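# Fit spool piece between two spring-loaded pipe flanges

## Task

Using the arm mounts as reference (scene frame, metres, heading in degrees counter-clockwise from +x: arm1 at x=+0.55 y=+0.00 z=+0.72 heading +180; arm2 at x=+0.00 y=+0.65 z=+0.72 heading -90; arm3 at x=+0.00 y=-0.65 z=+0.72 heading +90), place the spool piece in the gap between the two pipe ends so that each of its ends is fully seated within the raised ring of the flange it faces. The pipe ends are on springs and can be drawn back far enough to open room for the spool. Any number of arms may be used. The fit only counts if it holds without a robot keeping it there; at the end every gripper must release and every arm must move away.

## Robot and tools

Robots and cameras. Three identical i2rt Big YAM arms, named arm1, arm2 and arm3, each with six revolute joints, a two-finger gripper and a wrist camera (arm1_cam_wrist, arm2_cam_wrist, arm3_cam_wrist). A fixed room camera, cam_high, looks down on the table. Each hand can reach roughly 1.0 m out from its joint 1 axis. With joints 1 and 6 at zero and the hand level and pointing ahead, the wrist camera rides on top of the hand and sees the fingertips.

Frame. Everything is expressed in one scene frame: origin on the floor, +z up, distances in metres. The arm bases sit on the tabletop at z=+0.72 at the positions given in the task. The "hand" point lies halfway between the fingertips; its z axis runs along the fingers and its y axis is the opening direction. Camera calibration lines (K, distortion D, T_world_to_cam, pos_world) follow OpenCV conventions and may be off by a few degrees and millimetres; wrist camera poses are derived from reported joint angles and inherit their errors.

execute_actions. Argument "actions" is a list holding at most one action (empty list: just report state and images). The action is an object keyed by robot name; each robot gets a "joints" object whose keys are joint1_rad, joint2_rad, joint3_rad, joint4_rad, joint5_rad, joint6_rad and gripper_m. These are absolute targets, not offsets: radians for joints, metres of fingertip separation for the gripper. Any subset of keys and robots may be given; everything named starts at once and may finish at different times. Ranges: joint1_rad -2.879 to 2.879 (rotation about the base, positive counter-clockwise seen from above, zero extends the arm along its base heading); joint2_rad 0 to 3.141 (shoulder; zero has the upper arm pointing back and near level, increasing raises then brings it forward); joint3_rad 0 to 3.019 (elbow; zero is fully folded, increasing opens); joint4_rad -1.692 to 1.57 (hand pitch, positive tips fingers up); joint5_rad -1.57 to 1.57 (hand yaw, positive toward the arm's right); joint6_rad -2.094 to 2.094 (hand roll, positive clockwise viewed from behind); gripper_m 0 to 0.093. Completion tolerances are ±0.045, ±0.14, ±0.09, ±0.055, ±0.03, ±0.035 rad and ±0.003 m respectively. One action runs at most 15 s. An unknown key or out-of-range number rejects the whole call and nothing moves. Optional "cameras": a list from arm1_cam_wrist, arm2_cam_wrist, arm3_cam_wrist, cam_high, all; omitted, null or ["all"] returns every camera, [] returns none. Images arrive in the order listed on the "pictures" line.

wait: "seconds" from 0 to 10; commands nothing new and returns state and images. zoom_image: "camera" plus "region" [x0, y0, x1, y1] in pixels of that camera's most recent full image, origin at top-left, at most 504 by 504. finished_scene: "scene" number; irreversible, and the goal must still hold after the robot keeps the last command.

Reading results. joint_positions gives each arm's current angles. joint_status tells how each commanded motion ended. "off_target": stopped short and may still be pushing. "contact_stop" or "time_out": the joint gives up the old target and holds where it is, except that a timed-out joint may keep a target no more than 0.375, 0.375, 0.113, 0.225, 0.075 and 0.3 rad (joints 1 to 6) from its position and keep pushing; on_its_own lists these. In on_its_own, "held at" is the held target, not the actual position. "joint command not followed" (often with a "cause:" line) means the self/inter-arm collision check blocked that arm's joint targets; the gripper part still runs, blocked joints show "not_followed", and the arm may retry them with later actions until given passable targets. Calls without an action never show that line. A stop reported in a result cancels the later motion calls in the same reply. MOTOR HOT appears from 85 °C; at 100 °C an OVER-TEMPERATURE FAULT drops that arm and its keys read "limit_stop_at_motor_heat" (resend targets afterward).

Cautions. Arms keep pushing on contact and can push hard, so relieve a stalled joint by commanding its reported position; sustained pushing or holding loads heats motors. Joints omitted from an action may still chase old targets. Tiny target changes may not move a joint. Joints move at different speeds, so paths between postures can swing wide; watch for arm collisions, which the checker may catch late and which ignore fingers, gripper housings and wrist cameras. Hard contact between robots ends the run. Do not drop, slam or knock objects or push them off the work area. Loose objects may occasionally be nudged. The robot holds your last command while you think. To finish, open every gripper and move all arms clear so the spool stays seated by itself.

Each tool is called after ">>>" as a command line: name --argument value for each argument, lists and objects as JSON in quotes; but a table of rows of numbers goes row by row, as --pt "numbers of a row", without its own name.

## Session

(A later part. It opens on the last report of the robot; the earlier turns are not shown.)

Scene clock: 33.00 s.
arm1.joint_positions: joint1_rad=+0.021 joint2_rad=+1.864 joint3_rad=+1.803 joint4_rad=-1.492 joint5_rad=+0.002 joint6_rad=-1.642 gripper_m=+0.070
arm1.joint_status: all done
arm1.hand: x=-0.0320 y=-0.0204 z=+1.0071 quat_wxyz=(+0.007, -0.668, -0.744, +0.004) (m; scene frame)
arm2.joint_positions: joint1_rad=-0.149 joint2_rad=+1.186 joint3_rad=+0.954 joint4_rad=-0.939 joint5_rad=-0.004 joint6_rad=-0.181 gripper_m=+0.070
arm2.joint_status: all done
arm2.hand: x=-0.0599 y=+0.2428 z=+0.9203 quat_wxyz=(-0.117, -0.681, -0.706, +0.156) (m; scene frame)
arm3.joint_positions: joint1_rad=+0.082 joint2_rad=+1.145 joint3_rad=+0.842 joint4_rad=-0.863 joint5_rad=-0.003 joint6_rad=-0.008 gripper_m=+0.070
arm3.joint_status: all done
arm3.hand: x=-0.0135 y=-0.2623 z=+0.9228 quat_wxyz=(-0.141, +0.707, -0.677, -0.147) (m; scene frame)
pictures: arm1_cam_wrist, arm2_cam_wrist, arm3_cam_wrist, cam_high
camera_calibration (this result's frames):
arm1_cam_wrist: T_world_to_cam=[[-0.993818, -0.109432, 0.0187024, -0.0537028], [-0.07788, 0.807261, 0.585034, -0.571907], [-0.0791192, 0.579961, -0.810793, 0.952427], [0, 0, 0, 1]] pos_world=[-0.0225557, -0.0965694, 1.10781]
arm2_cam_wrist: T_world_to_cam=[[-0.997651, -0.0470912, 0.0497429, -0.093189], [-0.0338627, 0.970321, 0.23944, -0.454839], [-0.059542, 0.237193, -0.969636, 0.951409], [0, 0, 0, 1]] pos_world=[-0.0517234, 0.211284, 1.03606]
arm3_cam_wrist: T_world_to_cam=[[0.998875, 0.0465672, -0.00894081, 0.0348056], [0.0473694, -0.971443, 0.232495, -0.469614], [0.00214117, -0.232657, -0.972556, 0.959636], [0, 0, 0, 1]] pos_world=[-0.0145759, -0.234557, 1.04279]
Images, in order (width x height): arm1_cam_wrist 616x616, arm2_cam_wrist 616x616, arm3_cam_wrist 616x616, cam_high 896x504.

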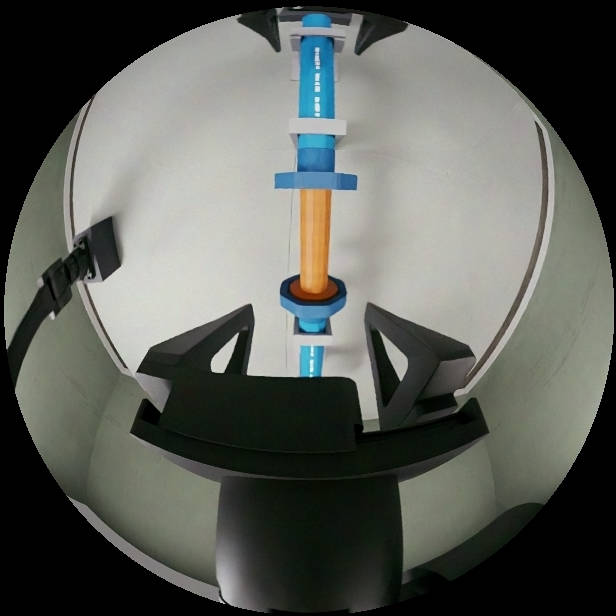

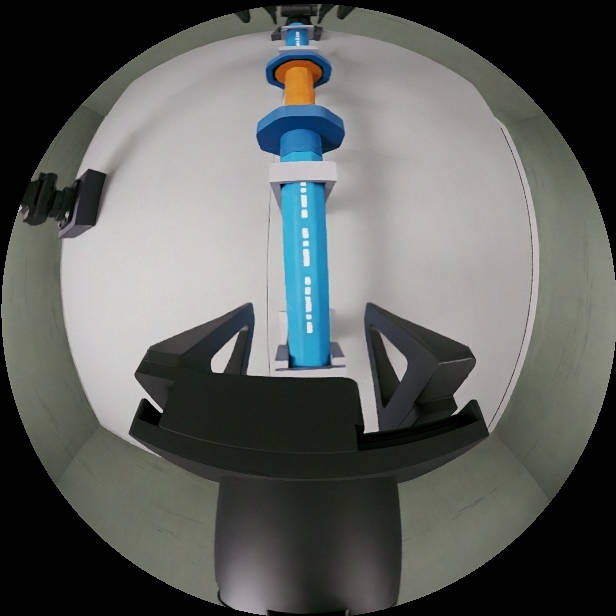

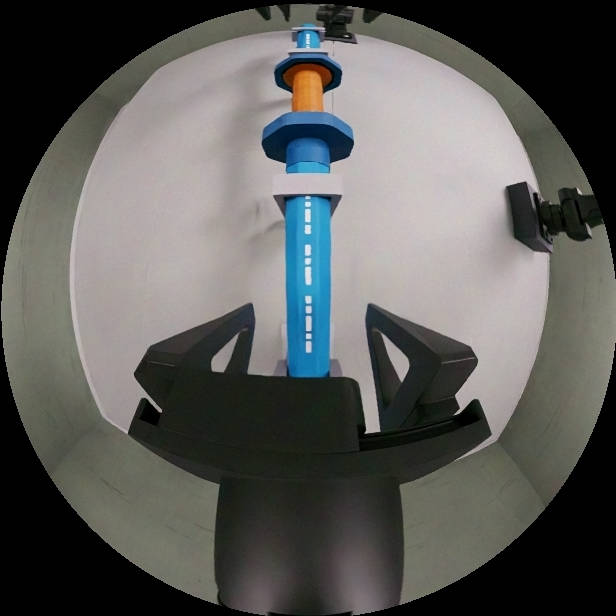

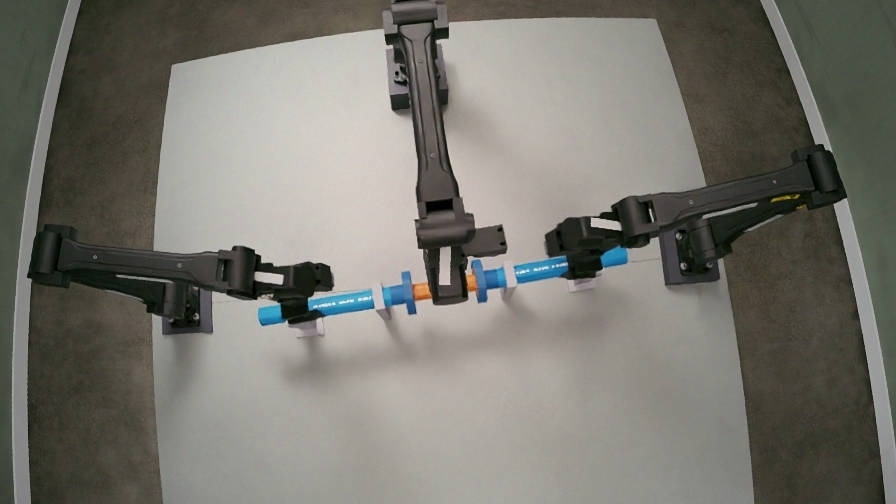

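>>> zoom_image --camera "arm1_cam_wrist" --region '[250, 150, 380, 340]'

>>> zoom_image --camera "arm3_cam_wrist" --region '[250, 40, 370, 170]'

>>> zoom_image --camera "arm2_cam_wrist" --region '[240, 40, 360, 170]'

Region (250, 150, 380, 340) of arm1_cam_wrist's 616x616 image, scaled by 2.653, with more detail than that image has; it fills the left 345 columns of this view, and the rest is white.

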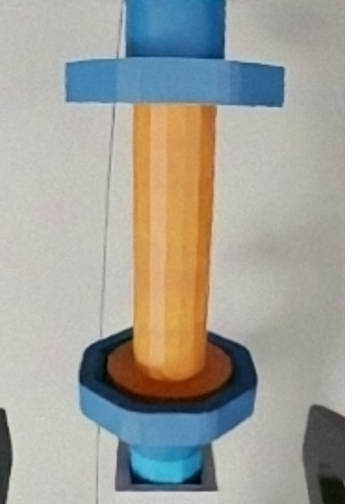

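Region (250, 40, 370, 170) of arm3_cam_wrist's 616x616 image, scaled by 3.877, with more detail than that image has; it fills the left 465 columns of this view, and the rest is white.

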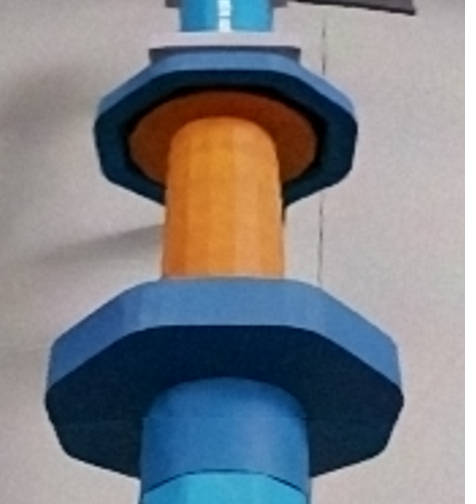

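Region (240, 40, 360, 170) of arm2_cam_wrist's 616x616 image, scaled by 3.877, with more detail than that image has; it fills the left 465 columns of this view, and the rest is white.

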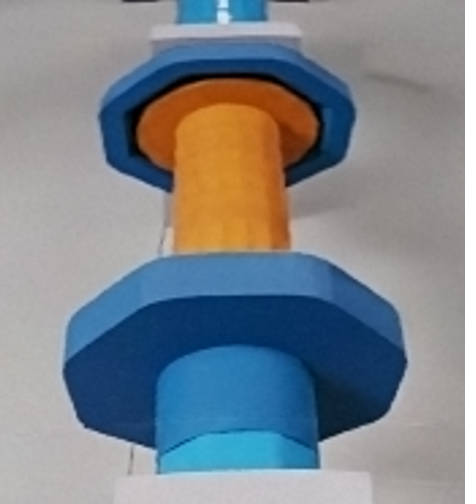

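Both ends of the spool are seated inside their rings, so I'm moving the arms clear.

>>> execute_actions --actions '[{"arm1":{"joints":{"joint2_rad":1.3,"joint3_rad":1.25,"joint4_rad":-1.3}},"arm2":{"joints":{"joint2_rad":0.95,"joint3_rad":0.95,"joint4_rad":-1.1}},"arm3":{"joints":{"joint2_rad":0.95,"joint3_rad":0.9,"joint4_rad":-1.1}}}]' --cameras '["cam_high"]'

Scene clock: 34.80 s.
arm1.joint_positions: joint1_rad=+0.021 joint2_rad=+1.290 joint3_rad=+1.255 joint4_rad=-1.310 joint5_rad=+0.002 joint6_rad=-1.642 gripper_m=+0.070
arm1.joint_status: all done
arm1.hand: x=+0.1308 y=-0.0146 z=+1.0634 quat_wxyz=(+0.081, -0.664, -0.739, +0.076) (m; scene frame)
arm2.joint_positions: joint1_rad=-0.149 joint2_rad=+0.937 joint3_rad=+0.945 joint4_rad=-1.090 joint5_rad=-0.004 joint6_rad=-0.181 gripper_m=+0.070
arm2.joint_status: all done
arm2.hand: x=-0.0517 y=+0.3020 z=+0.9901 quat_wxyz=(-0.143, -0.674, -0.699, +0.191) (m; scene frame)
arm3.joint_positions: joint1_rad=+0.082 joint2_rad=+0.943 joint3_rad=+0.852 joint4_rad=-1.092 joint5_rad=-0.003 joint6_rad=-0.008 gripper_m=+0.070
arm3.joint_status: all done
arm3.hand: x=-0.0114 y=-0.3238 z=+0.9732 quat_wxyz=(-0.135, +0.708, -0.678, -0.141) (m; scene frame)
pictures: cam_high
Images, in order (width x height): cam_high 896x504.

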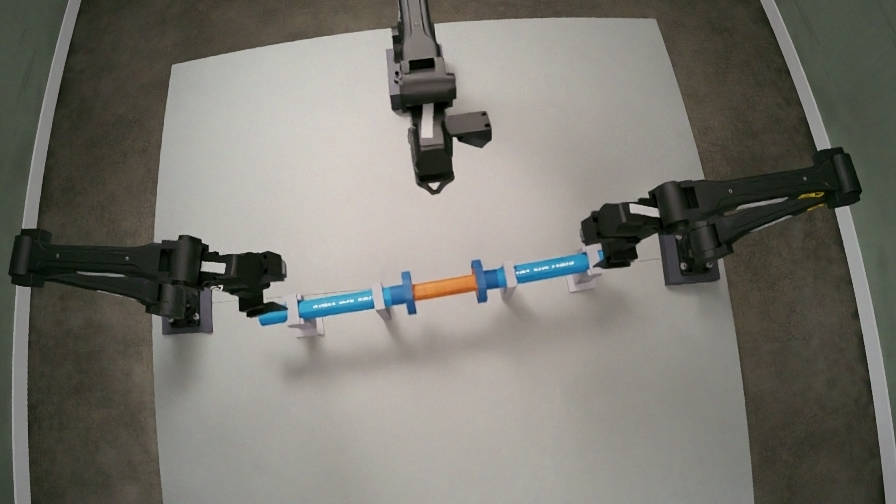

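>>> finished_scene --scene 2

The scene is finished: the task was done.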